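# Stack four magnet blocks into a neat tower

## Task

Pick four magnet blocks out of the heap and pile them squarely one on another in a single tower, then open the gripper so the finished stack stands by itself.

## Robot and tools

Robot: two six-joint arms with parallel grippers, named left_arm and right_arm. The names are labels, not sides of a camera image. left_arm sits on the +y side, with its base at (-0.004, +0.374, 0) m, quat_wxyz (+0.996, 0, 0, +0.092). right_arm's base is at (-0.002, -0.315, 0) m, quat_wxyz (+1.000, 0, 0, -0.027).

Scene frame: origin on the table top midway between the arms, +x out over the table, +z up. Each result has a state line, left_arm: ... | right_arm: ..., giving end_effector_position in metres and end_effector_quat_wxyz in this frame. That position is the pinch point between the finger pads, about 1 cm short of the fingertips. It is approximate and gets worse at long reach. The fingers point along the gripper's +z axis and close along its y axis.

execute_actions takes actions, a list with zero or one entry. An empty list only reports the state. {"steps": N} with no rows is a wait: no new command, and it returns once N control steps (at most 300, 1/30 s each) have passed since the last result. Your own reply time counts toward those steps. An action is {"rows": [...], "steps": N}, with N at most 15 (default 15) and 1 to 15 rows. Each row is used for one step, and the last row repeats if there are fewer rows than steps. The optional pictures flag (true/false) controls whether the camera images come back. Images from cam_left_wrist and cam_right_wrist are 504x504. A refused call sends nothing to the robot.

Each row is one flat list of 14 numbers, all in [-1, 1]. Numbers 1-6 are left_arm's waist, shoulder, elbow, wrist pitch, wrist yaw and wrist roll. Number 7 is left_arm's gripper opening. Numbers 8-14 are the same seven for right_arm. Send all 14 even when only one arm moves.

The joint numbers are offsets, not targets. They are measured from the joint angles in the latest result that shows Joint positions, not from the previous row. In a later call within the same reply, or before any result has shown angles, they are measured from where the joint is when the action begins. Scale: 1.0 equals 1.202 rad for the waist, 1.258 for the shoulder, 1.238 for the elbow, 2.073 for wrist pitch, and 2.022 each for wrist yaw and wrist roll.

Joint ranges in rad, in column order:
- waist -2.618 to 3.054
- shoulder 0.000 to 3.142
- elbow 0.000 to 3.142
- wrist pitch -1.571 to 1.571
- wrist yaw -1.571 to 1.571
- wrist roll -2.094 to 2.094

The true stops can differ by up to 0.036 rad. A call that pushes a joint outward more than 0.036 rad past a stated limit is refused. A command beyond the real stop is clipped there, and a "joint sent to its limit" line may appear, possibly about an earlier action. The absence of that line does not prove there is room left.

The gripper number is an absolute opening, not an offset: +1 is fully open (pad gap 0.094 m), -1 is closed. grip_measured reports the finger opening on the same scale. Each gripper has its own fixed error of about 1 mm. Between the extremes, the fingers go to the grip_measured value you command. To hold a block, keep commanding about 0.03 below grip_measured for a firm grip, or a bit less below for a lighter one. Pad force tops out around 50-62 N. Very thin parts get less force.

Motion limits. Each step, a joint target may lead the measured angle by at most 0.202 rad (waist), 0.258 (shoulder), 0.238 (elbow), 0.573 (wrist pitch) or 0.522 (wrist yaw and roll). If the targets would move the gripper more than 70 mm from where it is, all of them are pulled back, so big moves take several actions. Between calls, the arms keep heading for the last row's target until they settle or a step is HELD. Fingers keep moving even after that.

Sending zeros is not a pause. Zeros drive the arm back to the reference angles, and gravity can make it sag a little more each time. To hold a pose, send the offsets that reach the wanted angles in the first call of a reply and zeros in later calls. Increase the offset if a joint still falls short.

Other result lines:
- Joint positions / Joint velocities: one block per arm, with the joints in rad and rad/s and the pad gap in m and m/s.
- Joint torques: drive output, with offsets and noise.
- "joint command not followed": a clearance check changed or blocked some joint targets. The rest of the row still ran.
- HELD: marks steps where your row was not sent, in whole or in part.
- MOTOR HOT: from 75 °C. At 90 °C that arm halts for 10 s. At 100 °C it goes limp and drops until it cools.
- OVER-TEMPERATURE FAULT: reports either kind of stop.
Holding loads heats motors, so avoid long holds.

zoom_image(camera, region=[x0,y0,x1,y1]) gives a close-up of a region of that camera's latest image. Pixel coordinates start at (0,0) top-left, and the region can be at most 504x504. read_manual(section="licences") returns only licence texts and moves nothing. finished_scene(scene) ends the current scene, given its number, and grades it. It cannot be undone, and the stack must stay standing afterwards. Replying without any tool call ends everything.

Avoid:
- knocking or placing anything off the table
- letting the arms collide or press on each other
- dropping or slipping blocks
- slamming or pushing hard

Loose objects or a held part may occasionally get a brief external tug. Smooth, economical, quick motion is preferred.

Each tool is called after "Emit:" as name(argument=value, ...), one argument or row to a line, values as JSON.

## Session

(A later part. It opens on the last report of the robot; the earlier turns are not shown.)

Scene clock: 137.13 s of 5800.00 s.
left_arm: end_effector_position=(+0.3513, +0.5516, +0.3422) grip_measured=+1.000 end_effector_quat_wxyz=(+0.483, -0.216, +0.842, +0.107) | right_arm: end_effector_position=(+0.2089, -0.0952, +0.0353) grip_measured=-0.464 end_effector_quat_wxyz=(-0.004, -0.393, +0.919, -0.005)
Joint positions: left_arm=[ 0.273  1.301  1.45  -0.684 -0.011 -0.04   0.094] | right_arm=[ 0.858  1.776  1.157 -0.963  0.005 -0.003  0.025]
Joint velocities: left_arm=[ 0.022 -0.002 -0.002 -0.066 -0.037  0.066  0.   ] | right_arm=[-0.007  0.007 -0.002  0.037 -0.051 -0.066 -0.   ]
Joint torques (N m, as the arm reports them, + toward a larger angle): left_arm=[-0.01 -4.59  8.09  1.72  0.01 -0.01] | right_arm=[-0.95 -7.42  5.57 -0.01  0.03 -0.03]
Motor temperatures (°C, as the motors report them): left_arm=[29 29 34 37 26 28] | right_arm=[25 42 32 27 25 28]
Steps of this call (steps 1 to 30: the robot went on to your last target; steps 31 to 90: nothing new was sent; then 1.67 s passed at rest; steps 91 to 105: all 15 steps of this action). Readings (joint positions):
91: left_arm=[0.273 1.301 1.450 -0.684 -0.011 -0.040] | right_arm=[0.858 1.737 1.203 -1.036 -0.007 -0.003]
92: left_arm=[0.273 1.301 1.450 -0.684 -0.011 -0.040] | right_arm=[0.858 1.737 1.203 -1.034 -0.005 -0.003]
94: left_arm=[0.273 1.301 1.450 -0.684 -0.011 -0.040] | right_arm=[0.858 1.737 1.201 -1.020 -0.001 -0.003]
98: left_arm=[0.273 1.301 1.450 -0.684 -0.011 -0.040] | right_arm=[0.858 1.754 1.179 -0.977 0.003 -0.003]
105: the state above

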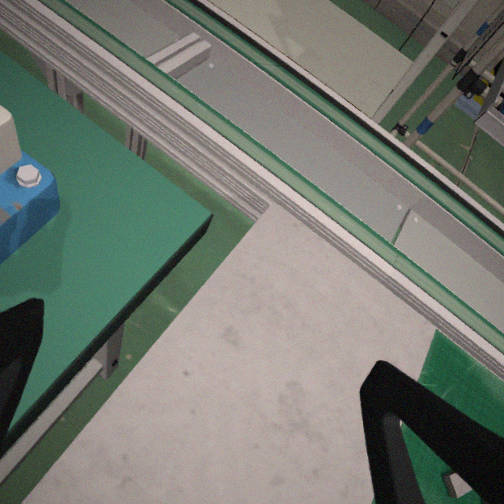

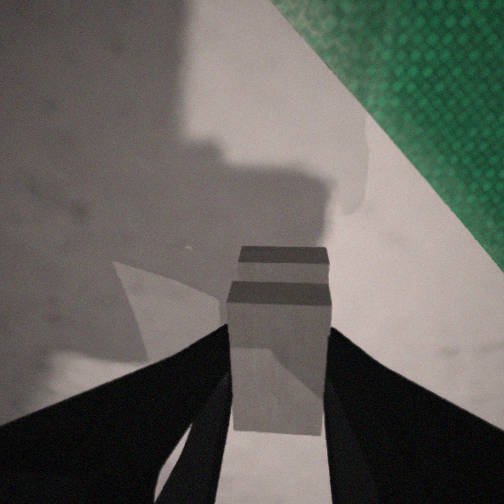

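Emit:
execute_actions(
  actions=[
    {"rows":[[0,0,0,0,0,0,1,-0.011,0,0,0.012,0,0,-0.51],[0,0,0,0,0,0,1,-0.014,0,0,0.014,0,0,-0.51],[0,0,0,0,0,0,1,-0.014,0.006,0,0.016,0,0,-0.51],[0,0,0,0,0,0,1,-0.014,0.011,0,0.018,0,0,-0.51],[0,0,0,0,0,0,1,-0.014,0.015,0,0.02,0,0,-0.51],[0,0,0,0,0,0,1,-0.014,0.018,0,0.02,0,0,-0.51]],"steps":15},
  ],
)

Emit:
zoom_image(
  camera="cam_right_wrist",
  region=[200,220,360,340],
)

Scene clock: 144.67 s of 5800.00 s.
left_arm: end_effector_position=(+0.3513, +0.5516, +0.3422) grip_measured=+1.000 end_effector_quat_wxyz=(+0.483, -0.216, +0.842, +0.107) | right_arm: end_effector_position=(+0.2134, -0.0937, +0.0303) grip_measured=-0.464 end_effector_quat_wxyz=(-0.002, -0.390, +0.921, -0.004)
Joint positions: left_arm=[ 0.273  1.301  1.45  -0.684 -0.011 -0.04   0.094] | right_arm=[ 0.851  1.793  1.157 -0.94   0.006 -0.003  0.025]
Joint velocities: left_arm=[ 0.007 -0.002 -0.002 -0.037 -0.022 -0.051  0.   ] | right_arm=[-0.022  0.002 -0.017  0.022  0.022  0.037  0.   ]
Joint torques (N m, as the arm reports them, + toward a larger angle): left_arm=[-0.03 -4.61  7.91  1.72 -0.01 -0.01] | right_arm=[-0.78 -7.28  6.56 -0.07 -0.01 -0.01]
Motor temperatures (°C, as the motors report them): left_arm=[29 29 34 37 26 28] | right_arm=[26 42 32 27 25 28]
Steps of this call (steps 1 to 15: the robot went on to your last target; steps 16 to 90: nothing new was sent; then 4.03 s passed at rest; steps 91 to 105: all 15 steps of this action). Readings (joint positions):
91: left_arm=[0.273 1.301 1.450 -0.684 -0.011 -0.040] | right_arm=[0.858 1.776 1.157 -0.955 0.006 -0.003]
92: left_arm=[0.273 1.301 1.450 -0.684 -0.011 -0.040] | right_arm=[0.858 1.776 1.157 -0.954 0.006 -0.003]
94: left_arm=[0.273 1.301 1.450 -0.684 -0.011 -0.040] | right_arm=[0.855 1.776 1.157 -0.952 0.006 -0.003]
98: left_arm=[0.273 1.301 1.450 -0.684 -0.011 -0.040] | right_arm=[0.851 1.787 1.157 -0.944 0.006 -0.003]
105: the state above

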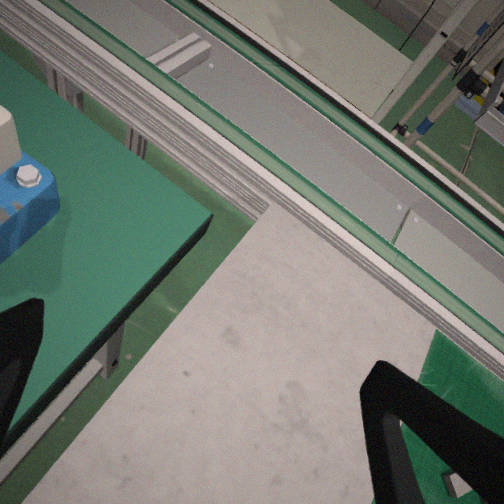

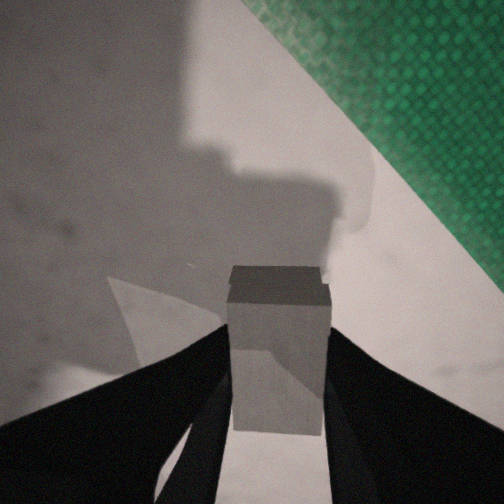

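Region (200, 220, 360, 340) of cam_right_wrist's 504x504 image, scaled by 3.150, with more detail than that image has; it fills the top 378 rows of this view, and the rest is white.

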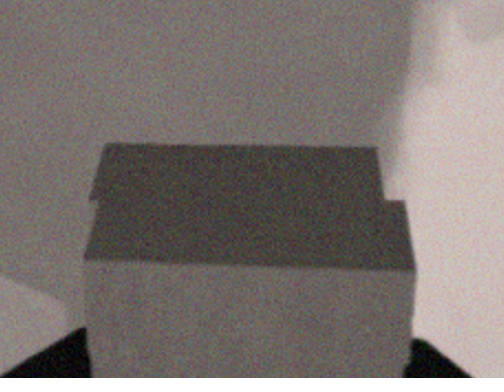

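Emit:
execute_actions(
  actions=[
    {"rows":[[0,0,0,0,0,0,1,0.008,0,0,0,0,0,-0.51],[0,0,0,0,0,0,1,0.0105,0,0,0,0,0,-0.51],[0,0,0,0,0,0,1,0.0105,0,0,0,0,0,-0.51],[0,0,0,0,0,0,1,0.0105,0,0,0,0,0,-0.51],[0,0,0,0,0,0,1,0.0105,0,0,0,0,0,-0.51],[0,0,0,0,0,0,1,0.0105,0.008,0,0,0,0,-0.51],[0,0,0,0,0,0,1,0.0105,0.013,0,0,0,0,-0.51],[0,0,0,0,0,0,1,0.0105,0.017,0,0,0,0,-0.51]],"steps":14},
  ],
)

Emit:
zoom_image(
  camera="cam_right_wrist",
  region=[200,220,360,340],
)

Scene clock: 154.57 s of 5800.00 s.
left_arm: end_effector_position=(+0.3513, +0.5516, +0.3422) grip_measured=+1.000 end_effector_quat_wxyz=(+0.483, -0.216, +0.842, +0.107) | right_arm: end_effector_position=(+0.2131, -0.0941, +0.0285) grip_measured=-0.464 end_effector_quat_wxyz=(-0.004, -0.390, +0.921, -0.005)
Joint positions: left_arm=[ 0.273  1.301  1.45  -0.684 -0.011 -0.04   0.094] | right_arm=[ 0.851  1.8    1.157 -0.94   0.006 -0.003  0.025]
Joint velocities: left_arm=[ 0.002  0.002  0.017 -0.081  0.022 -0.051  0.   ] | right_arm=[-0.017  0.002  0.012  0.007  0.007  0.007 -0.001]
Joint torques (N m, as the arm reports them, + toward a larger angle): left_arm=[-0.1  -4.57  8.01  1.72  0.01  0.  ] | right_arm=[ 1.02 -6.56  6.88 -0.21  0.04 -0.02]
Motor temperatures (°C, as the motors report them): left_arm=[29 29 34 38 26 28] | right_arm=[26 41 32 27 25 28]
Steps of this call (steps 1 to 15: the robot went on to your last target; steps 16 to 90: nothing new was sent; then 6.43 s passed at rest; steps 91 to 104: all 14 steps of this action). Readings (joint positions):
91: left_arm=[0.273 1.301 1.450 -0.684 -0.011 -0.040] | right_arm=[0.851 1.793 1.157 -0.940 0.006 -0.003]
92: left_arm=[0.273 1.301 1.450 -0.684 -0.011 -0.040] | right_arm=[0.851 1.793 1.157 -0.940 0.006 -0.003]
94: left_arm=[0.273 1.301 1.450 -0.684 -0.011 -0.040] | right_arm=[0.851 1.793 1.157 -0.940 0.006 -0.003]
98: left_arm=[0.273 1.301 1.450 -0.684 -0.011 -0.040] | right_arm=[0.851 1.796 1.157 -0.940 0.006 -0.003]
104: the state above

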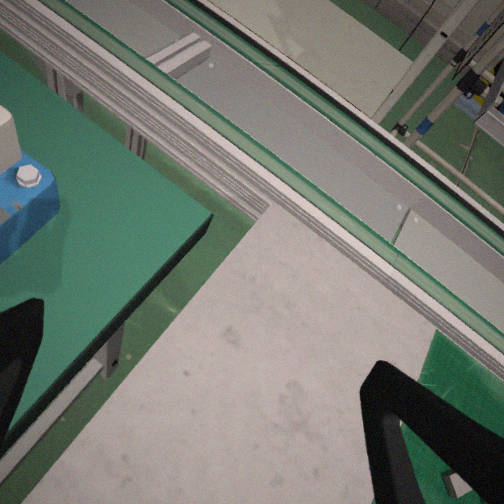

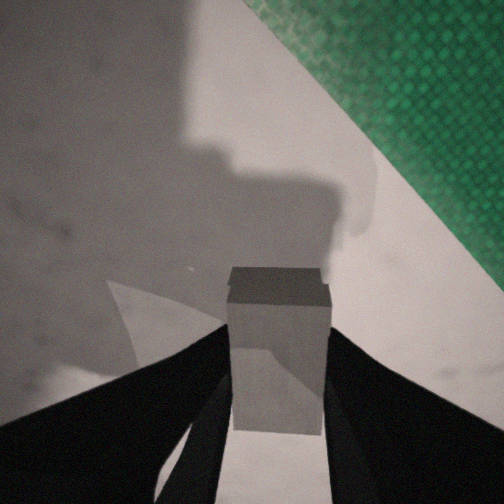

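Region (200, 220, 360, 340) of cam_right_wrist's 504x504 image, scaled by 3.150, with more detail than that image has; it fills the top 378 rows of this view, and the rest is white.

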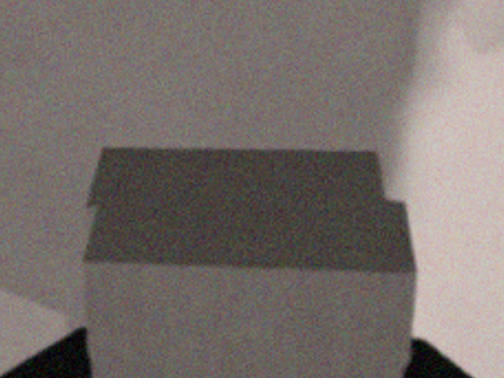

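Emit:
execute_actions(
  actions=[
    {"rows":[[0,0,0,0,0,0,1,0,0.008,0,0,0,0,-0.49],[0,0,0,0,0,0,1,0,0.008,0,0,0,0,-0.47],[0,0,0,0,0,0,1,0,0.005,0,0,0,0,-0.44],[0,0,0,0,0,0,1,0,0,0,0,0,0,-0.38],[0,0,0,0,0,0,1,0,0,0,0,0,0,-0.25],[0,0,0,0,0,0,1,0,0,0,0,0,0,-0.15],[0,0,0,0,0,0,1,0,-0.015,0.03,-0.015,0,0,-0.15],[0,0,0,0,0,0,1,0,-0.022,0.05,-0.03,0,0,-0.15],[0,0,0,0,0,0,1,0,-0.03,0.07,-0.045,0,0,-0.15],[0,0,0,0,0,0,1,0,-0.035,0.09,-0.06,0,0,-0.15],[0,0,0,0,0,0,1,0,-0.04,0.11,-0.075,0,0,-0.15],[0,0,0,0,0,0,1,0,-0.04,0.13,-0.09,0,0,-0.15],[0,0,0,0,0,0,1,0,-0.04,0.15,-0.105,0,0,-0.15],[0,0,0,0,0,0,1,0,-0.04,0.17,-0.12,0,0,-0.15],[0,0,0,0,0,0,1,0,-0.04,0.19,-0.13,0,0,-0.15]],"steps":15},
  ],
)

Emit:
execute_actions(
  actions=[
    {"rows":[[0,0,0,0,0,0,1,0,0,0.06,-0.05,0,0.03,-0.15],[0,0,0,0,0,0,1,-0.01,0.01,0.085,-0.055,0,0.07,-0.15],[0,0,0,0,0,0,1,-0.025,0.03,0.11,-0.055,0,0.11,-0.15],[0,0,0,0,0,0,1,-0.045,0.05,0.135,-0.055,0,0.15,-0.15],[0,0,0,0,0,0,1,-0.065,0.07,0.16,-0.055,0,0.19,-0.15],[0,0,0,0,0,0,1,-0.085,0.09,0.185,-0.055,0,0.23,-0.15],[0,0,0,0,0,0,1,-0.105,0.11,0.21,-0.055,0,0.27,-0.15],[0,0,0,0,0,0,1,-0.125,0.13,0.23,-0.055,0,0.31,-0.15],[0,0,0,0,0,0,1,-0.14,0.15,0.25,-0.055,0,0.35,-0.15],[0,0,0,0,0,0,1,-0.15,0.165,0.27,-0.055,0,0.38,-0.15],[0,0,0,0,0,0,1,-0.157,0.18,0.285,-0.055,0,0.4,-0.15],[0,0,0,0,0,0,1,-0.162,0.195,0.295,-0.055,0,0.4,-0.15],[0,0,0,0,0,0,1,-0.162,0.205,0.305,-0.055,0,0.4,-0.15],[0,0,0,0,0,0,1,-0.162,0.212,0.305,-0.055,0,0.4,-0.15]],"steps":15},
  ],
  pictures=false,
)

Emit:
execute_actions(
  actions=[
    {"steps":12},
  ],
)

Scene clock: 165.27 s of 5800.00 s.
left_arm: end_effector_position=(+0.3513, +0.5516, +0.3422) grip_measured=+1.000 end_effector_quat_wxyz=(+0.483, -0.216, +0.842, +0.107) | right_arm: end_effector_position=(+0.2239, -0.0830, +0.0751) grip_measured=-0.152 end_effector_quat_wxyz=(+0.010, -0.390, +0.921, +0.001)
Joint positions: left_arm=[ 0.273  1.301  1.45  -0.684 -0.011 -0.04   0.094] | right_arm=[ 0.851  1.773  1.318 -1.096  0.006 -0.003  0.04 ]
Joint velocities: left_arm=[ 0.007 -0.002  0.002  0.066 -0.007  0.051  0.   ] | right_arm=[-0.007 -0.12   0.808 -0.696  0.007  0.022 -0.   ]
Joint torques (N m, as the arm reports them, + toward a larger angle): left_arm=[-0.18 -4.72  8.02  1.71 -0.01 -0.01] | right_arm=[-0.06 -9.14  8.85 -0.31 -0.01 -0.01]
Motor temperatures (°C, as the motors report them): left_arm=[29 30 34 38 26 28] | right_arm=[26 40 32 27 25 28]
Steps of this call (steps 1 to 15: the robot went on to your last target; steps 16 to 90: nothing new was sent; then 7.20 s passed at rest; steps 91 to 105: all 15 steps of this action). Readings (joint positions):
91: left_arm=[0.273 1.301 1.450 -0.684 -0.011 -0.040] | right_arm=[0.851 1.800 1.157 -0.940 0.006 -0.003]
92: left_arm=[0.273 1.301 1.450 -0.684 -0.011 -0.040] | right_arm=[0.851 1.800 1.157 -0.940 0.006 -0.003]
94: left_arm=[0.273 1.301 1.450 -0.684 -0.011 -0.040] | right_arm=[0.851 1.800 1.157 -0.940 0.006 -0.003]
98: left_arm=[0.273 1.301 1.450 -0.684 -0.011 -0.040] | right_arm=[0.851 1.799 1.161 -0.950 0.006 -0.003]
105: the state above

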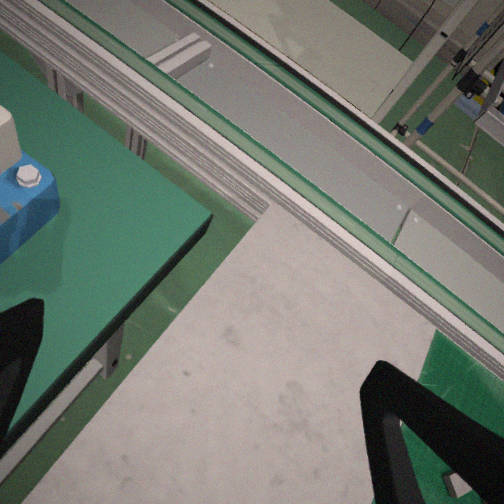

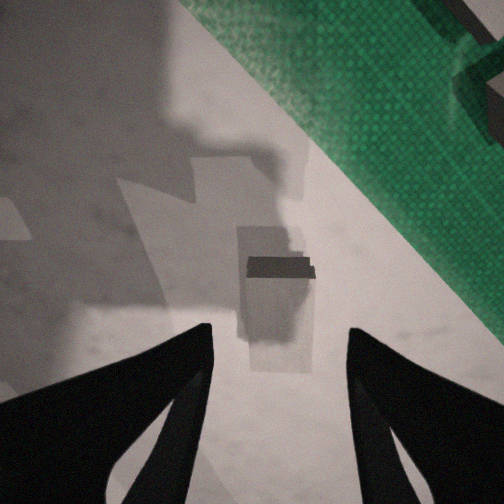

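Scene clock: 165.77 s of 5800.00 s.
left_arm: end_effector_position=(+0.3513, +0.5516, +0.3422) grip_measured=+1.000 end_effector_quat_wxyz=(+0.483, -0.216, +0.842, +0.107) | right_arm: end_effector_position=(+0.3220, -0.0970, +0.0749) grip_measured=-0.152 end_effector_quat_wxyz=(+0.009, +0.052, +0.999, +0.004)
Joint positions: left_arm=[ 0.273  1.301  1.45  -0.684 -0.011 -0.04   0.094] | right_arm=[ 0.645  2.027  1.658 -1.183  0.005  0.695  0.04 ]
Joint velocities: left_arm=[-0.002 -0.007 -0.007 -0.051  0.022  0.007  0.   ] | right_arm=[-0.056  0.295  0.066  0.037  0.066  0.696 -0.   ]
Joint torques (N m, as the arm reports them, + toward a larger angle): left_arm=[-0.02 -4.68  7.97  1.71  0.02  0.03] | right_arm=[  1.32 -10.66  10.03  -0.39  -0.03   0.08]
Motor temperatures (°C, as the motors report them): left_arm=[29 30 34 38 26 28] | right_arm=[26 41 32 27 25 28]
Steps of this call (steps 1 to 15: all 15 steps of this action). Readings (joint positions):
1: left_arm=[0.273 1.301 1.450 -0.684 -0.011 -0.040] | right_arm=[0.851 1.771 1.343 -1.113 0.006 0.006]
2: left_arm=[0.273 1.301 1.450 -0.684 -0.011 -0.040] | right_arm=[0.851 1.771 1.367 -1.128 0.006 0.028]
4: left_arm=[0.273 1.301 1.450 -0.684 -0.011 -0.040] | right_arm=[0.844 1.785 1.414 -1.157 0.004 0.105]
8: left_arm=[0.273 1.301 1.450 -0.684 -0.011 -0.040] | right_arm=[0.768 1.874 1.535 -1.181 -0.000 0.341]
15: the state above

Scene clock: 166.17 s of 5800.00 s.
left_arm: end_effector_position=(+0.3513, +0.5516, +0.3422) grip_measured=+1.000 end_effector_quat_wxyz=(+0.483, -0.216, +0.842, +0.107) | right_arm: end_effector_position=(+0.3193, -0.0975, +0.0700) grip_measured=-0.152 end_effector_quat_wxyz=(+0.001, +0.099, +0.995, -0.003)
Joint positions: left_arm=[ 0.273  1.301  1.45  -0.684 -0.011 -0.04   0.094] | right_arm=[ 0.648  2.041  1.659 -1.192  0.005  0.793  0.04 ]
Joint velocities: left_arm=[-0.017 -0.022  0.002  0.007  0.051 -0.007  0.   ] | right_arm=[-0.012 -0.002  0.002  0.037 -0.066  0.037 -0.001]
Joint torques (N m, as the arm reports them, + toward a larger angle): left_arm=[-0.02 -4.62  8.17  1.73 -0.02 -0.02] | right_arm=[  0.76 -10.43  10.14  -0.37  -0.01   0.06]
Motor temperatures (°C, as the motors report them): left_arm=[29 30 34 38 26 28] | right_arm=[26 41 32 27 25 28]
Steps of this call (steps 1 to 12: the robot went on to your last target). Readings (joint positions):
1: left_arm=[0.273 1.301 1.450 -0.684 -0.011 -0.040] | right_arm=[0.644 2.034 1.659 -1.183 0.005 0.716]
2: left_arm=[0.273 1.301 1.450 -0.684 -0.011 -0.040] | right_arm=[0.646 2.039 1.659 -1.185 0.005 0.733]
4: left_arm=[0.273 1.301 1.450 -0.684 -0.011 -0.040] | right_arm=[0.648 2.041 1.659 -1.188 0.005 0.757]
8: left_arm=[0.273 1.301 1.450 -0.684 -0.011 -0.040] | right_arm=[0.648 2.041 1.659 -1.191 0.005 0.782]
12: the state above

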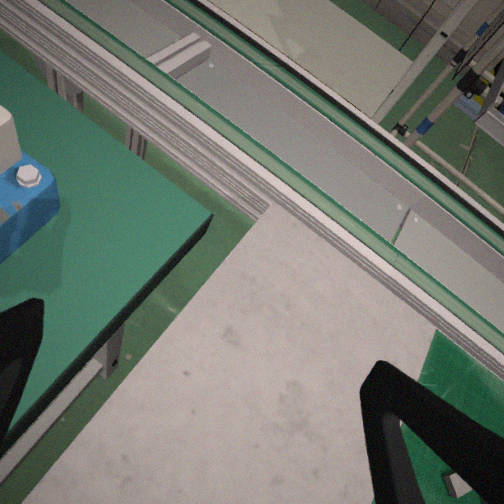

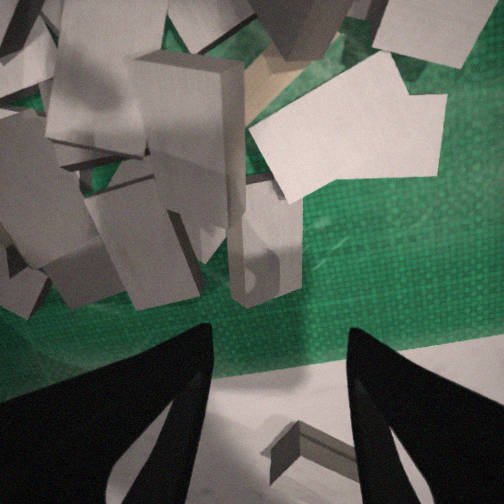

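Emit:
execute_actions(
  actions=[
    {"rows":[[0,0,0,0,0,0,1,-0.01,0,0.03,-0.01,0,0.04,-0.15],[0,0,0,0,0,0,1,-0.02,0.005,0.045,-0.02,0,0.08,-0.15],[0,0,0,0,0,0,1,-0.03,0.015,0.06,-0.026,0,0.12,-0.15],[0,0,0,0,0,0,1,-0.04,0.025,0.075,-0.026,0,0.17,-0.15],[0,0,0,0,0,0,1,-0.05,0.035,0.09,-0.026,0,0.22,-0.15],[0,0,0,0,0,0,1,-0.06,0.045,0.105,-0.026,0,0.27,-0.15],[0,0,0,0,0,0,1,-0.07,0.055,0.12,-0.026,0,0.32,-0.15],[0,0,0,0,0,0,1,-0.08,0.065,0.135,-0.026,0,0.37,-0.15],[0,0,0,0,0,0,1,-0.088,0.075,0.15,-0.026,0,0.42,-0.15],[0,0,0,0,0,0,1,-0.093,0.085,0.16,-0.026,0,0.465,-0.15],[0,0,0,0,0,0,1,-0.096,0.095,0.17,-0.026,0,0.465,-0.15],[0,0,0,0,0,0,1,-0.096,0.103,0.17,-0.026,0,0.465,-0.15],[0,0,0,0,0,0,1,-0.096,0.11,0.17,-0.026,0,0.465,-0.15]],"steps":15},
  ],
  pictures=false,
)

Emit:
execute_actions(
  actions=[
    {"steps":12},
  ],
)

Scene clock: 174.83 s of 5800.00 s.
left_arm: end_effector_position=(+0.3513, +0.5516, +0.3422) grip_measured=+1.000 end_effector_quat_wxyz=(+0.483, -0.216, +0.842, +0.107) | right_arm: end_effector_position=(+0.3750, -0.1206, +0.0693) grip_measured=-0.152 end_effector_quat_wxyz=(+0.006, +0.539, +0.842, +0.011)
Joint positions: left_arm=[ 0.273  1.301  1.45  -0.684 -0.011 -0.04   0.094] | right_arm=[ 0.526  2.161  1.841 -1.224 -0.001  1.611  0.04 ]
Joint velocities: left_arm=[-0.007 -0.007  0.007 -0.11  -0.007  0.007  0.   ] | right_arm=[-0.002  0.208 -0.017  0.022 -0.037  0.799  0.001]
Joint torques (N m, as the arm reports them, + toward a larger angle): left_arm=[-0.06 -4.72  8.1   1.74  0.01  0.02] | right_arm=[  0.5  -10.98   9.53  -0.32   0.01   0.08]
Motor temperatures (°C, as the motors report them): left_arm=[29 30 35 38 26 28] | right_arm=[26 42 33 26 25 28]
Steps of this call (steps 1 to 30: the robot went on to your last target; steps 31 to 90: nothing new was sent; then 5.17 s passed at rest; steps 91 to 105: all 15 steps of this action). Readings (joint positions):
91: left_arm=[0.273 1.301 1.450 -0.684 -0.011 -0.040] | right_arm=[0.648 2.041 1.659 -1.192 0.005 0.811]
92: left_arm=[0.273 1.301 1.450 -0.684 -0.011 -0.040] | right_arm=[0.647 2.041 1.663 -1.197 0.004 0.835]
94: left_arm=[0.273 1.301 1.450 -0.684 -0.011 -0.040] | right_arm=[0.638 2.050 1.687 -1.214 0.001 0.919]
98: left_arm=[0.273 1.301 1.450 -0.684 -0.011 -0.040] | right_arm=[0.592 2.088 1.767 -1.224 -0.002 1.200]
105: the state above

Scene clock: 175.23 s of 5800.00 s.
left_arm: end_effector_position=(+0.3513, +0.5516, +0.3422) grip_measured=+1.000 end_effector_quat_wxyz=(+0.483, -0.216, +0.842, +0.107) | right_arm: end_effector_position=(+0.3736, -0.1194, +0.0639) grip_measured=-0.152 end_effector_quat_wxyz=(-0.001, +0.583, +0.813, +0.007)
Joint positions: left_arm=[ 0.273  1.301  1.45  -0.684 -0.011 -0.04   0.094] | right_arm=[ 0.527  2.174  1.841 -1.224 -0.008  1.718  0.04 ]
Joint velocities: left_arm=[ 0.012 -0.002  0.017 -0.007  0.022 -0.007  0.   ] | right_arm=[-0.022 -0.007 -0.002 -0.081  0.007 -0.051 -0.   ]
Joint torques (N m, as the arm reports them, + toward a larger angle): left_arm=[ 0.03 -4.79  8.06  1.68 -0.03  0.02] | right_arm=[  0.23 -11.38   9.55  -0.34   0.08   0.07]
Motor temperatures (°C, as the motors report them): left_arm=[29 30 35 38 26 28] | right_arm=[26 42 33 26 25 28]
Steps of this call (steps 1 to 12: the robot went on to your last target). Readings (joint positions):
1: left_arm=[0.273 1.301 1.450 -0.684 -0.011 -0.040] | right_arm=[0.526 2.168 1.841 -1.224 -0.001 1.635]
2: left_arm=[0.273 1.301 1.450 -0.684 -0.011 -0.040] | right_arm=[0.527 2.172 1.841 -1.224 -0.003 1.653]
4: left_arm=[0.273 1.301 1.450 -0.684 -0.011 -0.040] | right_arm=[0.527 2.174 1.841 -1.224 -0.005 1.679]
8: left_arm=[0.273 1.301 1.450 -0.684 -0.011 -0.040] | right_arm=[0.527 2.174 1.841 -1.224 -0.007 1.707]
12: the state above

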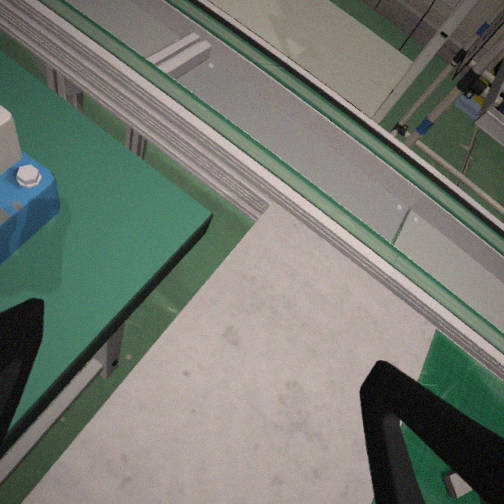

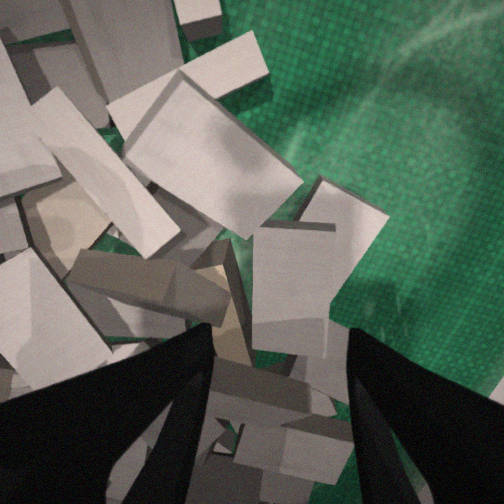

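Emit:
execute_actions(
  actions=[
    {"rows":[[0,0,0,0,0,0,1,-0.01,0,0,0,0,0.01,-0.2],[0,0,0,0,0,0,1,-0.018,0,-0.01,0.008,0,0.01,-0.25],[0,0,0,0,0,0,1,-0.025,0,-0.02,0.016,0,0.01,-0.3],[0,0,0,0,0,0,1,-0.03,0,-0.03,0.022,0,0.01,-0.33],[0,0,0,0,0,0,1,-0.033,0,-0.04,0.028,0,0.01,-0.33],[0,0,0,0,0,0,1,-0.033,0,-0.05,0.034,0,0.01,-0.33],[0,0,0,0,0,0,1,-0.033,0,-0.06,0.04,0,0.01,-0.33],[0,0,0,0,0,0,1,-0.033,0,-0.068,0.04,0,0.01,-0.33],[0,0,0,0,0,0,1,-0.033,0,-0.074,0.04,0,0.01,-0.33],[0,0,0,0,0,0,1,-0.033,0,-0.078,0.04,0,0.01,-0.33]],"steps":15},
  ],
)

Scene clock: 180.17 s of 5800.00 s.
left_arm: end_effector_position=(+0.3513, +0.5516, +0.3422) grip_measured=+1.000 end_effector_quat_wxyz=(+0.483, -0.216, +0.842, +0.107) | right_arm: end_effector_position=(+0.3768, -0.1304, +0.0476) grip_measured=-0.328 end_effector_quat_wxyz=(-0.006, +0.601, +0.799, +0.011)
Joint positions: left_arm=[ 0.273  1.301  1.45  -0.684 -0.011 -0.04   0.094] | right_arm=[ 0.495  2.173  1.773 -1.157 -0.021  1.732  0.032]
Joint velocities: left_arm=[-0.002 -0.002 -0.007 -0.007  0.051 -0.037  0.   ] | right_arm=[-0.017 -0.002 -0.012  0.051  0.037 -0.081  0.   ]
Joint torques (N m, as the arm reports them, + toward a larger angle): left_arm=[-0.1  -4.69  8.05  1.72 -0.04 -0.02] | right_arm=[ -0.77 -11.3    4.6   -0.06   0.08   0.08]
Motor temperatures (°C, as the motors report them): left_arm=[29 30 35 38 26 28] | right_arm=[26 43 33 26 25 28]
Steps of this call (steps 1 to 30: the robot went on to your last target; steps 31 to 90: nothing new was sent; then 1.43 s passed at rest; steps 91 to 105: all 15 steps of this action). Readings (joint positions):
91: left_arm=[0.273 1.301 1.450 -0.684 -0.011 -0.040] | right_arm=[0.527 2.174 1.841 -1.224 -0.010 1.727]
92: left_arm=[0.273 1.301 1.450 -0.684 -0.011 -0.040] | right_arm=[0.527 2.174 1.841 -1.223 -0.011 1.728]
94: left_arm=[0.273 1.301 1.450 -0.684 -0.011 -0.040] | right_arm=[0.522 2.174 1.839 -1.212 -0.016 1.729]
98: left_arm=[0.273 1.301 1.450 -0.684 -0.011 -0.040] | right_arm=[0.504 2.174 1.808 -1.174 -0.024 1.730]
105: the state above

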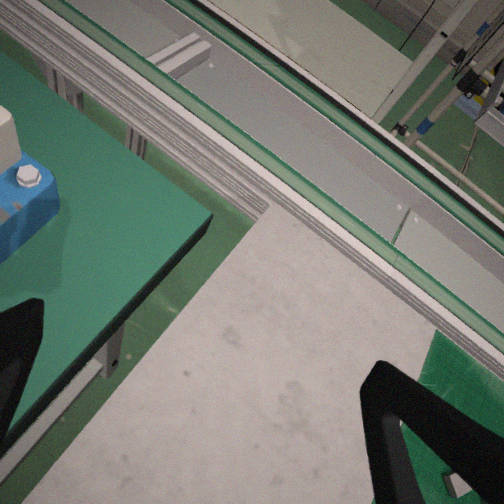

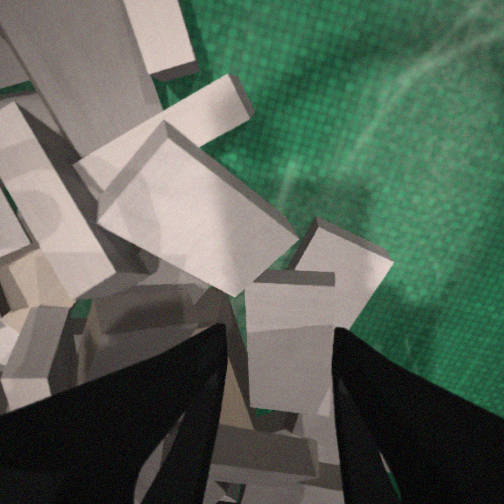

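Emit:
execute_actions(
  actions=[
    {"rows":[[0,0,0,0,0,0,1,0,-0.015,0,-0.01,0.01,0,-0.35],[0,0,0,0,0,0,1,0,-0.022,0,-0.018,0.012,0,-0.36],[0,0,0,0,0,0,1,0,-0.024,0,-0.022,0.012,0,-0.36]],"steps":12},
  ],
)

Scene clock: 182.63 s of 5800.00 s.
left_arm: end_effector_position=(+0.3513, +0.5516, +0.3422) grip_measured=+1.000 end_effector_quat_wxyz=(+0.483, -0.216, +0.842, +0.107) | right_arm: end_effector_position=(+0.3741, -0.1335, +0.0524) grip_measured=-0.358 end_effector_quat_wxyz=(-0.004, +0.601, +0.799, +0.006)
Joint positions: left_arm=[ 0.273  1.301  1.45  -0.684 -0.011 -0.04   0.094] | right_arm=[ 0.495  2.161  1.773 -1.176 -0.012  1.732  0.03 ]
Joint velocities: left_arm=[ 0.022 -0.012 -0.012  0.051  0.066  0.051  0.   ] | right_arm=[-0.007 -0.002 -0.012 -0.022  0.037 -0.051  0.   ]
Joint torques (N m, as the arm reports them, + toward a larger angle): left_arm=[-0.13 -4.67  7.9   1.73  0.01  0.  ] | right_arm=[  0.   -12.99   7.09  -0.38   0.09  -0.02]
Motor temperatures (°C, as the motors report them): left_arm=[29 30 35 38 26 28] | right_arm=[26 43 33 26 25 28]
Steps of this call (steps 1 to 15: the robot went on to your last target; steps 16 to 62: nothing new was sent; steps 63 to 74: all 12 steps of this action). Readings (joint positions):
63: left_arm=[0.273 1.301 1.450 -0.684 -0.011 -0.040] | right_arm=[0.495 2.173 1.773 -1.157 -0.021 1.732]
64: left_arm=[0.273 1.301 1.450 -0.684 -0.011 -0.040] | right_arm=[0.495 2.172 1.773 -1.158 -0.020 1.732]
66: left_arm=[0.273 1.301 1.450 -0.684 -0.011 -0.040] | right_arm=[0.495 2.169 1.773 -1.165 -0.016 1.732]
70: left_arm=[0.273 1.301 1.450 -0.684 -0.011 -0.040] | right_arm=[0.495 2.162 1.773 -1.173 -0.013 1.732]
74: the state above

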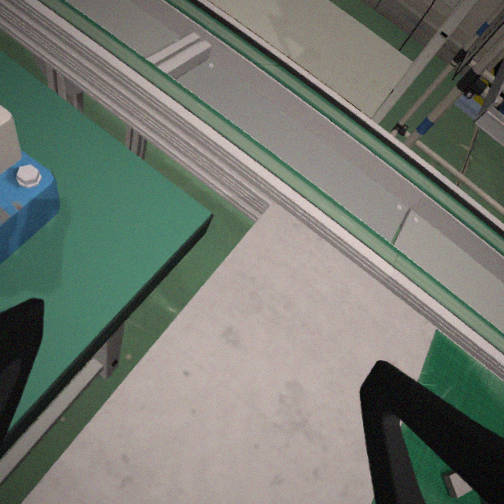

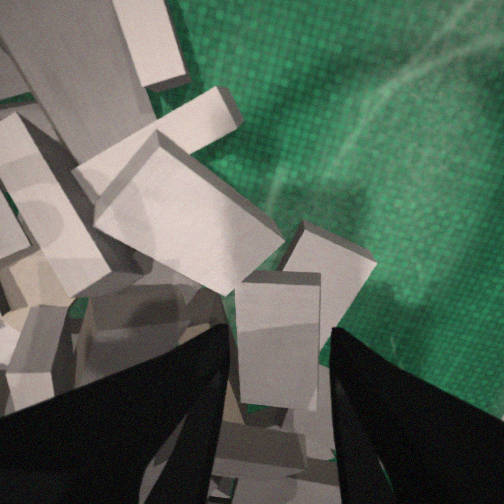

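Emit:
execute_actions(
  actions=[
    {"rows":[[0,0,0,0,0,0,1,0,0,-0.012,0.008,0.005,0,-0.36],[0,0,0,0,0,0,1,0,0.002,-0.018,0.012,0.005,0,-0.36],[0,0,0,0,0,0,1,0,0.004,-0.023,0.016,0.005,0,-0.36],[0,0,0,0,0,0,1,0,0.006,-0.028,0.02,0.005,0,-0.36],[0,0,0,0,0,0,1,0,0.008,-0.033,0.023,0.005,0,-0.36],[0,0,0,0,0,0,1,0,0.01,-0.038,0.026,0.005,0,-0.36],[0,0,0,0,0,0,1,0,0.011,-0.043,0.029,0.005,0,-0.36],[0,0,0,0,0,0,1,0,0.012,-0.048,0.032,0.005,0,-0.36],[0,0,0,0,0,0,1,0,0.013,-0.053,0.035,0.005,0,-0.36],[0,0,0,0,0,0,1,0,0.014,-0.058,0.037,0.005,0,-0.36]],"steps":15},
  ],
)

Scene clock: 187.40 s of 5800.00 s.
left_arm: end_effector_position=(+0.3513, +0.5516, +0.3422) grip_measured=+1.000 end_effector_quat_wxyz=(+0.483, -0.216, +0.842, +0.107) | right_arm: end_effector_position=(+0.3775, -0.1321, +0.0461) grip_measured=-0.358 end_effector_quat_wxyz=(+0.001, +0.601, +0.799, +0.014)
Joint positions: left_arm=[ 0.273  1.301  1.45  -0.684 -0.011 -0.04   0.094] | right_arm=[ 0.495  2.161  1.748 -1.131 -0.011  1.732  0.03 ]
Joint velocities: left_arm=[ 0.002 -0.007  0.012 -0.007  0.051 -0.11   0.   ] | right_arm=[ 0.012 -0.007 -0.027 -0.022  0.051 -0.022 -0.   ]
Joint torques (N m, as the arm reports them, + toward a larger angle): left_arm=[ 0.04 -4.61  8.05  1.7   0.01 -0.01] | right_arm=[ 0.04 -9.89  3.17  0.15  0.06 -0.01]
Motor temperatures (°C, as the motors report them): left_arm=[29 30 35 39 26 28] | right_arm=[25 45 33 26 25 28]
Steps of this call (steps 1 to 15: the robot went on to your last target; steps 16 to 90: nothing new was sent; then 1.27 s passed at rest; steps 91 to 105: all 15 steps of this action). Readings (joint positions):
91: left_arm=[0.273 1.301 1.450 -0.684 -0.011 -0.040] | right_arm=[0.495 2.161 1.773 -1.177 -0.011 1.732]
92: left_arm=[0.273 1.301 1.450 -0.684 -0.011 -0.040] | right_arm=[0.495 2.161 1.773 -1.175 -0.011 1.732]
94: left_arm=[0.273 1.301 1.450 -0.684 -0.011 -0.040] | right_arm=[0.495 2.161 1.773 -1.167 -0.011 1.732]
98: left_arm=[0.273 1.301 1.450 -0.684 -0.011 -0.040] | right_arm=[0.495 2.161 1.751 -1.139 -0.011 1.732]
105: the state above

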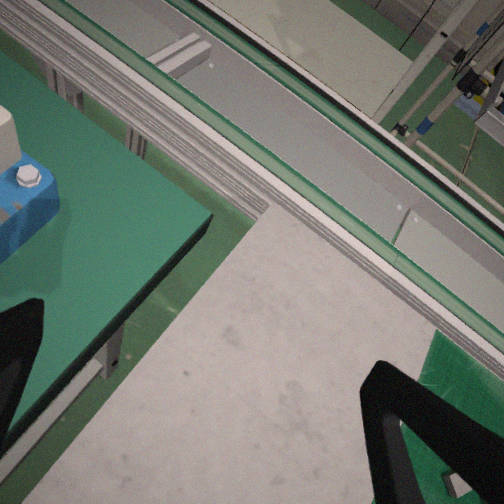

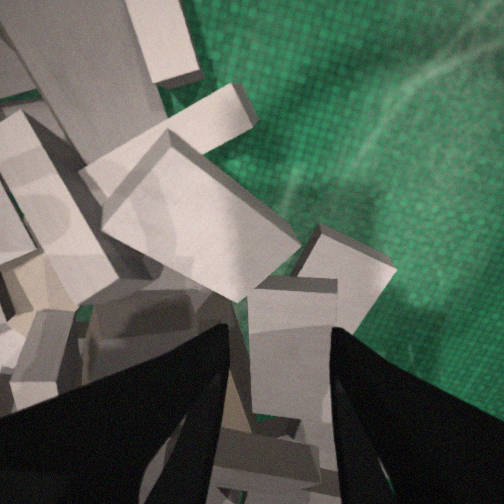

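Emit:
execute_actions(
  actions=[
    {"rows":[[0,0,0,0,0,0,1,0,0,0.03,-0.015,0.005,0,-0.3],[0,0,0,0,0,0,1,0,0,0.05,-0.03,0.005,0,-0.3],[0,0,0,0,0,0,1,0,0,0.07,-0.045,0.005,0,-0.3],[0,0,0,0,0,0,1,0,0,0.09,-0.06,0.005,-0.02,-0.3],[0,0,0,0,0,0,1,-0.01,0,0.11,-0.07,0.005,-0.06,-0.25],[0,0,0,0,0,0,1,-0.02,0.005,0.13,-0.08,0.005,-0.11,-0.2],[0,0,0,0,0,0,1,-0.03,0.01,0.145,-0.087,0.005,-0.17,-0.2],[0,0,0,0,0,0,1,-0.04,0.015,0.16,-0.087,0.005,-0.23,-0.2],[0,0,0,0,0,0,1,-0.05,0.02,0.172,-0.087,0.005,-0.29,-0.2],[0,0,0,0,0,0,1,-0.06,0.026,0.18,-0.087,0.005,-0.35,-0.2],[0,0,0,0,0,0,1,-0.067,0.032,0.185,-0.087,0.005,-0.41,-0.2],[0,0,0,0,0,0,1,-0.072,0.038,0.185,-0.087,0.005,-0.45,-0.2],[0,0,0,0,0,0,1,-0.073,0.044,0.185,-0.087,0.005,-0.475,-0.2],[0,0,0,0,0,0,1,-0.073,0.05,0.185,-0.087,0.005,-0.475,-0.2]],"steps":15},
  ],
  pictures=false,
)

Emit:
execute_actions(
  actions=[
    {"steps":14},
  ],
)

Scene clock: 197.70 s of 5800.00 s.
left_arm: end_effector_position=(+0.3513, +0.5516, +0.3422) grip_measured=+1.000 end_effector_quat_wxyz=(+0.483, -0.216, +0.842, +0.107) | right_arm: end_effector_position=(+0.4113, -0.1585, +0.0890) grip_measured=-0.202 end_effector_quat_wxyz=(+0.025, +0.315, +0.948, +0.026)
Joint positions: left_arm=[ 0.273  1.301  1.45  -0.684 -0.011 -0.04   0.094] | right_arm=[ 0.409  2.187  1.957 -1.27  -0.009  0.998  0.037]
Joint velocities: left_arm=[ 0.012 -0.012 -0.007 -0.022 -0.007 -0.037  0.   ] | right_arm=[-0.222  0.242  0.007 -0.11   0.051 -1.546 -0.   ]
Joint torques (N m, as the arm reports them, + toward a larger angle): left_arm=[-0.13 -4.61  8.    1.73  0.01  0.  ] | right_arm=[  0.9  -10.04   8.97  -0.36   0.03  -0.01]
Motor temperatures (°C, as the motors report them): left_arm=[29 30 35 39 26 28] | right_arm=[25 44 32 27 25 28]
Steps of this call (steps 1 to 15: the robot went on to your last target; steps 16 to 90: nothing new was sent; then 6.80 s passed at rest; steps 91 to 105: all 15 steps of this action). Readings (joint positions):
91: left_arm=[0.273 1.301 1.450 -0.684 -0.011 -0.040] | right_arm=[0.495 2.160 1.751 -1.136 -0.011 1.732]
92: left_arm=[0.273 1.301 1.450 -0.684 -0.011 -0.040] | right_arm=[0.495 2.160 1.757 -1.143 -0.011 1.732]
94: left_arm=[0.273 1.301 1.450 -0.684 -0.011 -0.040] | right_arm=[0.495 2.164 1.784 -1.171 -0.011 1.727]
98: left_arm=[0.273 1.301 1.450 -0.684 -0.011 -0.040] | right_arm=[0.486 2.165 1.879 -1.237 -0.011 1.556]
105: the state above

Scene clock: 198.17 s of 5800.00 s.
left_arm: end_effector_position=(+0.3513, +0.5516, +0.3422) grip_measured=+1.000 end_effector_quat_wxyz=(+0.483, -0.216, +0.842, +0.107) | right_arm: end_effector_position=(+0.4060, -0.1645, +0.0733) grip_measured=-0.202 end_effector_quat_wxyz=(+0.003, +0.218, +0.976, +0.006)
Joint positions: left_arm=[ 0.273  1.301  1.45  -0.684 -0.011 -0.04   0.094] | right_arm=[ 0.401  2.224  1.957 -1.292 -0.007  0.787  0.037]
Joint velocities: left_arm=[-0.007 -0.007 -0.007 -0.022 -0.051 -0.007  0.   ] | right_arm=[-0.002  0.002 -0.012 -0.037  0.007 -0.066  0.001]
Joint torques (N m, as the arm reports them, + toward a larger angle): left_arm=[ 0.03 -4.65  8.05  1.72 -0.01  0.02] | right_arm=[  0.31 -11.94   9.01  -0.33   0.01  -0.05]
Motor temperatures (°C, as the motors report them): left_arm=[29 30 35 39 26 28] | right_arm=[25 44 32 27 25 28]
Steps of this call (steps 1 to 14: the robot went on to your last target). Readings (joint positions):
1: left_arm=[0.273 1.301 1.450 -0.684 -0.011 -0.040] | right_arm=[0.403 2.196 1.957 -1.274 -0.008 0.954]
2: left_arm=[0.273 1.301 1.450 -0.684 -0.011 -0.040] | right_arm=[0.401 2.205 1.957 -1.278 -0.008 0.918]
4: left_arm=[0.273 1.301 1.450 -0.684 -0.011 -0.040] | right_arm=[0.401 2.219 1.957 -1.283 -0.007 0.867]
8: left_arm=[0.273 1.301 1.450 -0.684 -0.011 -0.040] | right_arm=[0.401 2.224 1.957 -1.289 -0.007 0.814]
14: the state above

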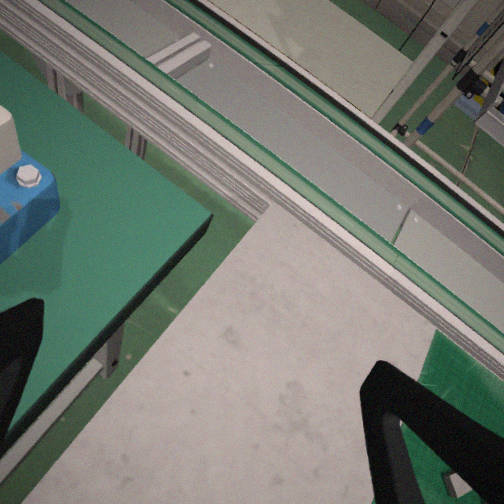

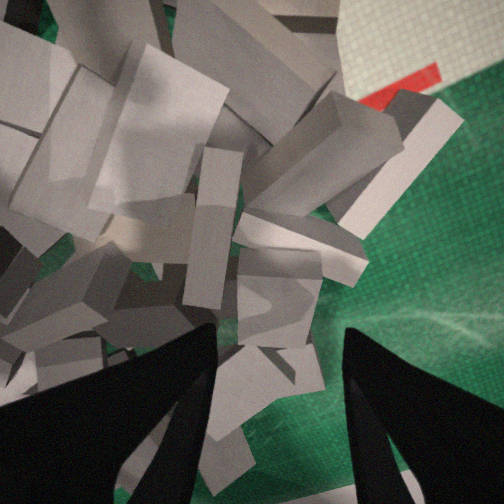

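Emit:
execute_actions(
  actions=[
    {"rows":[[0,0,0,0,0,0,1,0,0,-0.012,0.012,0,0.015,-0.24],[0,0,0,0,0,0,1,0,0,-0.022,0.02,0,0.025,-0.28],[0,0,0,0,0,0,1,0,0,-0.032,0.028,0,0.025,-0.3],[0,0,0,0,0,0,1,0,0,-0.042,0.035,0,0.025,-0.3],[0,0,0,0,0,0,1,0,0,-0.052,0.042,0,0.025,-0.3],[0,0,0,0,0,0,1,0,0,-0.062,0.048,0,0.025,-0.3],[0,0,0,0,0,0,1,0,0,-0.072,0.054,0,0.025,-0.3],[0,0,0,0,0,0,1,0,0,-0.082,0.06,0,0.025,-0.3],[0,0,0,0,0,0,1,0,0,-0.09,0.06,0,0.025,-0.3],[0,0,0,0,0,0,1,0,0,-0.095,0.06,0,0.025,-0.3]],"steps":15},
  ],
)

Scene clock: 205.63 s of 5800.00 s.
left_arm: end_effector_position=(+0.3513, +0.5516, +0.3422) grip_measured=+1.000 end_effector_quat_wxyz=(+0.483, -0.216, +0.842, +0.107) | right_arm: end_effector_position=(+0.4022, -0.1641, +0.0484) grip_measured=-0.298 end_effector_quat_wxyz=(-0.002, +0.238, +0.971, +0.009)
Joint positions: left_arm=[ 0.273  1.301  1.45  -0.684 -0.011 -0.04   0.094] | right_arm=[ 0.401  2.224  1.858 -1.2   -0.017  0.828  0.033]
Joint velocities: left_arm=[-0.002  0.007 -0.002 -0.051 -0.022  0.095  0.   ] | right_arm=[-0.017 -0.012  0.002  0.11  -0.081 -0.007 -0.   ]
Joint torques (N m, as the arm reports them, + toward a larger angle): left_arm=[ 0.03 -4.63  8.11  1.73  0.02  0.  ] | right_arm=[ -0.01 -11.86   5.51   0.03   0.06   0.07]
Motor temperatures (°C, as the motors report them): left_arm=[29 30 35 39 26 28] | right_arm=[25 45 32 27 25 28]
Steps of this call (steps 1 to 30: the robot went on to your last target; steps 31 to 90: nothing new was sent; then 3.97 s passed at rest; steps 91 to 105: all 15 steps of this action). Readings (joint positions):
91: left_arm=[0.273 1.301 1.450 -0.684 -0.011 -0.040] | right_arm=[0.401 2.224 1.957 -1.293 -0.007 0.782]
92: left_arm=[0.273 1.301 1.450 -0.684 -0.011 -0.040] | right_arm=[0.401 2.224 1.957 -1.290 -0.008 0.792]
94: left_arm=[0.273 1.301 1.450 -0.684 -0.011 -0.040] | right_arm=[0.401 2.224 1.949 -1.272 -0.008 0.806]
98: left_arm=[0.273 1.301 1.450 -0.684 -0.011 -0.040] | right_arm=[0.401 2.224 1.900 -1.230 -0.012 0.821]
105: the state above

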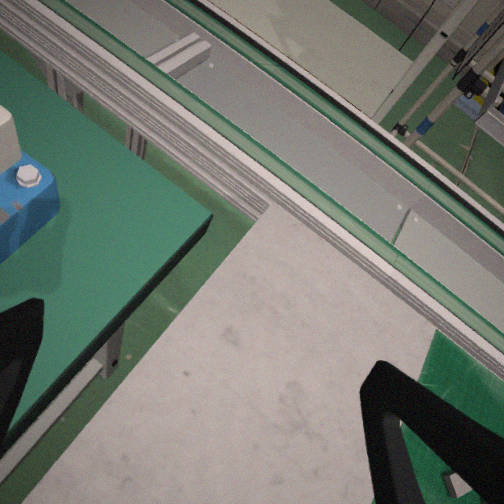

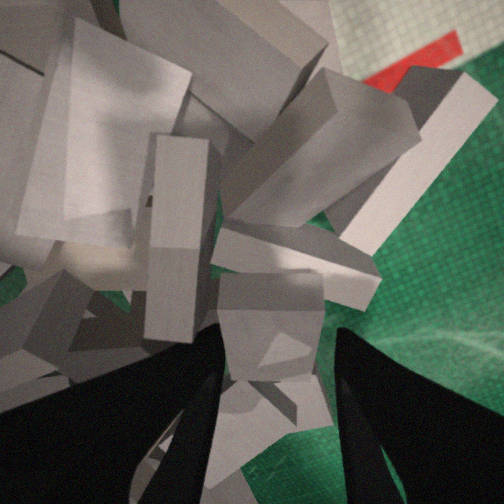

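Emit:
execute_actions(
  actions=[
    {"rows":[[0,0,0,0,0,0,1,0,0,0,0.012,0,0,-0.27],[0,0,0,0,0,0,1,0,0,0,0.016,0,0,-0.27],[0,0,0,0,0,0,1,0,0.005,0,0.019,0,0,-0.27],[0,0,0,0,0,0,1,0,0.01,0,0.022,0,0,-0.27],[0,0,0,0,0,0,1,0,0.014,0,0.025,0,0,-0.27],[0,0,0,0,0,0,1,0,0.018,0,0.027,0,0,-0.27],[0,0,0,0,0,0,1,0,0.022,0,0.027,0,0,-0.27]],"steps":14},
  ],
)

Scene clock: 209.33 s of 5800.00 s.
left_arm: end_effector_position=(+0.3513, +0.5516, +0.3422) grip_measured=+1.000 end_effector_quat_wxyz=(+0.483, -0.216, +0.842, +0.107) | right_arm: end_effector_position=(+0.4051, -0.1609, +0.0446) grip_measured=-0.272 end_effector_quat_wxyz=(-0.002, +0.239, +0.971, +0.016)
Joint positions: left_arm=[ 0.273  1.301  1.45  -0.684 -0.011 -0.04   0.094] | right_arm=[ 0.401  2.233  1.858 -1.182 -0.028  0.83   0.034]
Joint velocities: left_arm=[ 0.007  0.017  0.017 -0.007 -0.022  0.022  0.   ] | right_arm=[-0.007 -0.007  0.002  0.037 -0.051 -0.037 -0.   ]
Joint torques (N m, as the arm reports them, + toward a larger angle): left_arm=[ 0.02 -4.65  8.    1.71  0.    0.01] | right_arm=[  0.02 -10.59   7.13   0.18   0.08  -0.03]
Motor temperatures (°C, as the motors report them): left_arm=[29 30 35 39 26 28] | right_arm=[25 46 32 27 25 28]
Steps of this call (steps 1 to 15: the robot went on to your last target; steps 16 to 90: nothing new was sent; then 0.23 s passed at rest; steps 91 to 104: all 14 steps of this action). Readings (joint positions):
91: left_arm=[0.273 1.301 1.450 -0.684 -0.011 -0.040] | right_arm=[0.401 2.224 1.858 -1.194 -0.018 0.830]
92: left_arm=[0.273 1.301 1.450 -0.684 -0.011 -0.040] | right_arm=[0.401 2.224 1.858 -1.194 -0.019 0.830]
94: left_arm=[0.273 1.301 1.450 -0.684 -0.011 -0.040] | right_arm=[0.401 2.224 1.858 -1.191 -0.020 0.830]
98: left_arm=[0.273 1.301 1.450 -0.684 -0.011 -0.040] | right_arm=[0.401 2.229 1.858 -1.183 -0.026 0.830]
104: the state above

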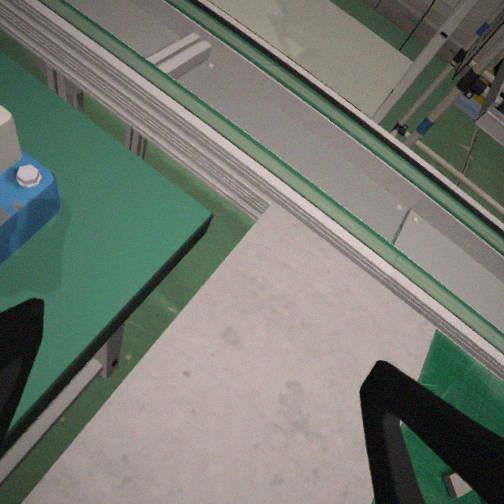

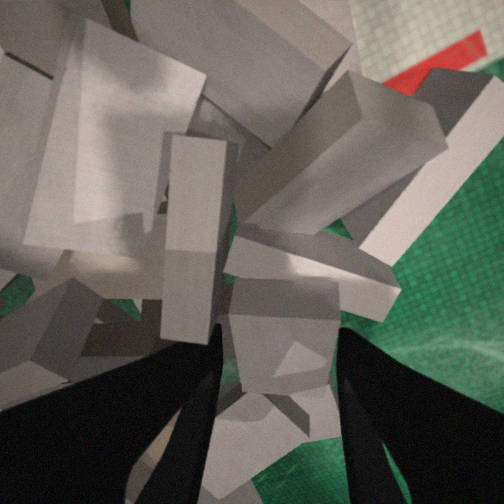

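Emit:
execute_actions(
  actions=[
    {"rows":[[0,0,0,0,0,0,1,0,0.008,0,0,0,0,-0.3],[0,0,0,0,0,0,1,0,0.012,0,0,0,0,-0.33],[0,0,0,0,0,0,1,0,0.016,0,0,0,0,-0.35],[0,0,0,0,0,0,1,0,0.02,0,0,0,0,-0.35],[0,0,0,0,0,0,1,0,0.024,0,0,0,0,-0.35],[0,0,0,0,0,0,1,0,0.024,0,0,0,0,-0.35],[0,0,0,0,0,0,1,0,0.024,0,0,0,0,-0.35],[0,0,0,0,0,0,1,0,0.024,0,0,0,0,-0.38],[0,0,0,0,0,0,1,0,0.024,0,0,0,0,-0.41],[0,0,0,0,0,0,1,0,0.024,0,0,0,0,-0.44],[0,0,0,0,0,0,1,0,0.024,0,0,0,0,-0.47],[0,0,0,0,0,0,1,0,0.024,0,0,0,0,-0.49],[0,0,0,0,0,0,1,0,0.024,0,0,0,0,-0.51]],"steps":15},
  ],
)

Scene clock: 214.20 s of 5800.00 s.
left_arm: end_effector_position=(+0.3513, +0.5516, +0.3422) grip_measured=+1.000 end_effector_quat_wxyz=(+0.483, -0.216, +0.842, +0.107) | right_arm: end_effector_position=(+0.4042, -0.1601, +0.0430) grip_measured=-0.466 end_effector_quat_wxyz=(-0.006, +0.239, +0.971, +0.017)
Joint positions: left_arm=[ 0.273  1.301  1.45  -0.684 -0.011 -0.04   0.094] | right_arm=[ 0.401  2.237  1.858 -1.183 -0.034  0.83   0.025]
Joint velocities: left_arm=[-0.002 -0.002 -0.002  0.022  0.081  0.022  0.   ] | right_arm=[ 0.012  0.002 -0.017 -0.007 -0.022 -0.037 -0.001]
Joint torques (N m, as the arm reports them, + toward a larger angle): left_arm=[ 0.01 -4.62  8.07  1.72  0.02 -0.01] | right_arm=[-0.04 -9.75  7.09 -0.16  0.01 -0.02]
Motor temperatures (°C, as the motors report them): left_arm=[29 30 35 39 26 28] | right_arm=[25 46 32 27 25 28]
Steps of this call (steps 1 to 15: the robot went on to your last target; steps 16 to 90: nothing new was sent; then 1.37 s passed at rest; steps 91 to 105: all 15 steps of this action). Readings (joint positions):
91: left_arm=[0.273 1.301 1.450 -0.684 -0.011 -0.040] | right_arm=[0.401 2.233 1.858 -1.182 -0.030 0.830]
92: left_arm=[0.273 1.301 1.450 -0.684 -0.011 -0.040] | right_arm=[0.401 2.233 1.858 -1.182 -0.032 0.830]
94: left_arm=[0.273 1.301 1.450 -0.684 -0.011 -0.040] | right_arm=[0.401 2.234 1.858 -1.182 -0.033 0.830]
98: left_arm=[0.273 1.301 1.450 -0.684 -0.011 -0.040] | right_arm=[0.401 2.236 1.858 -1.182 -0.034 0.830]
105: the state above

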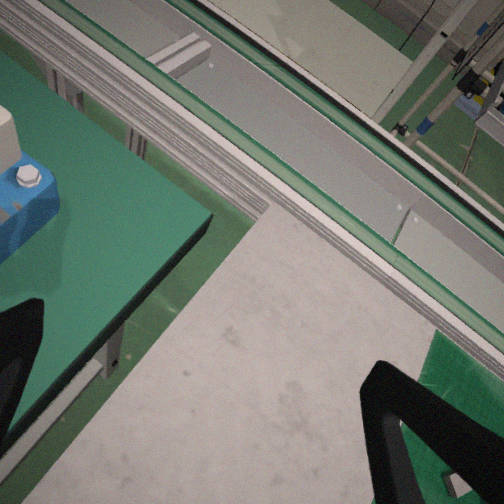

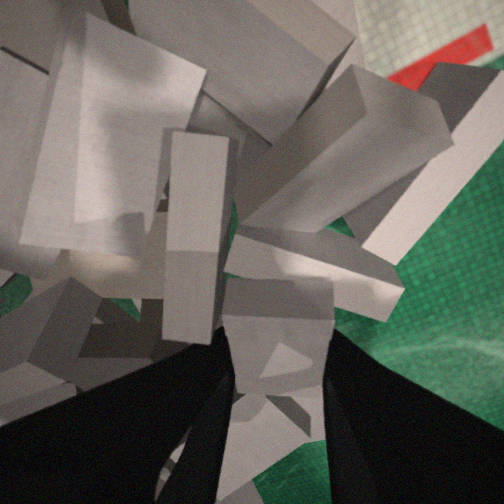

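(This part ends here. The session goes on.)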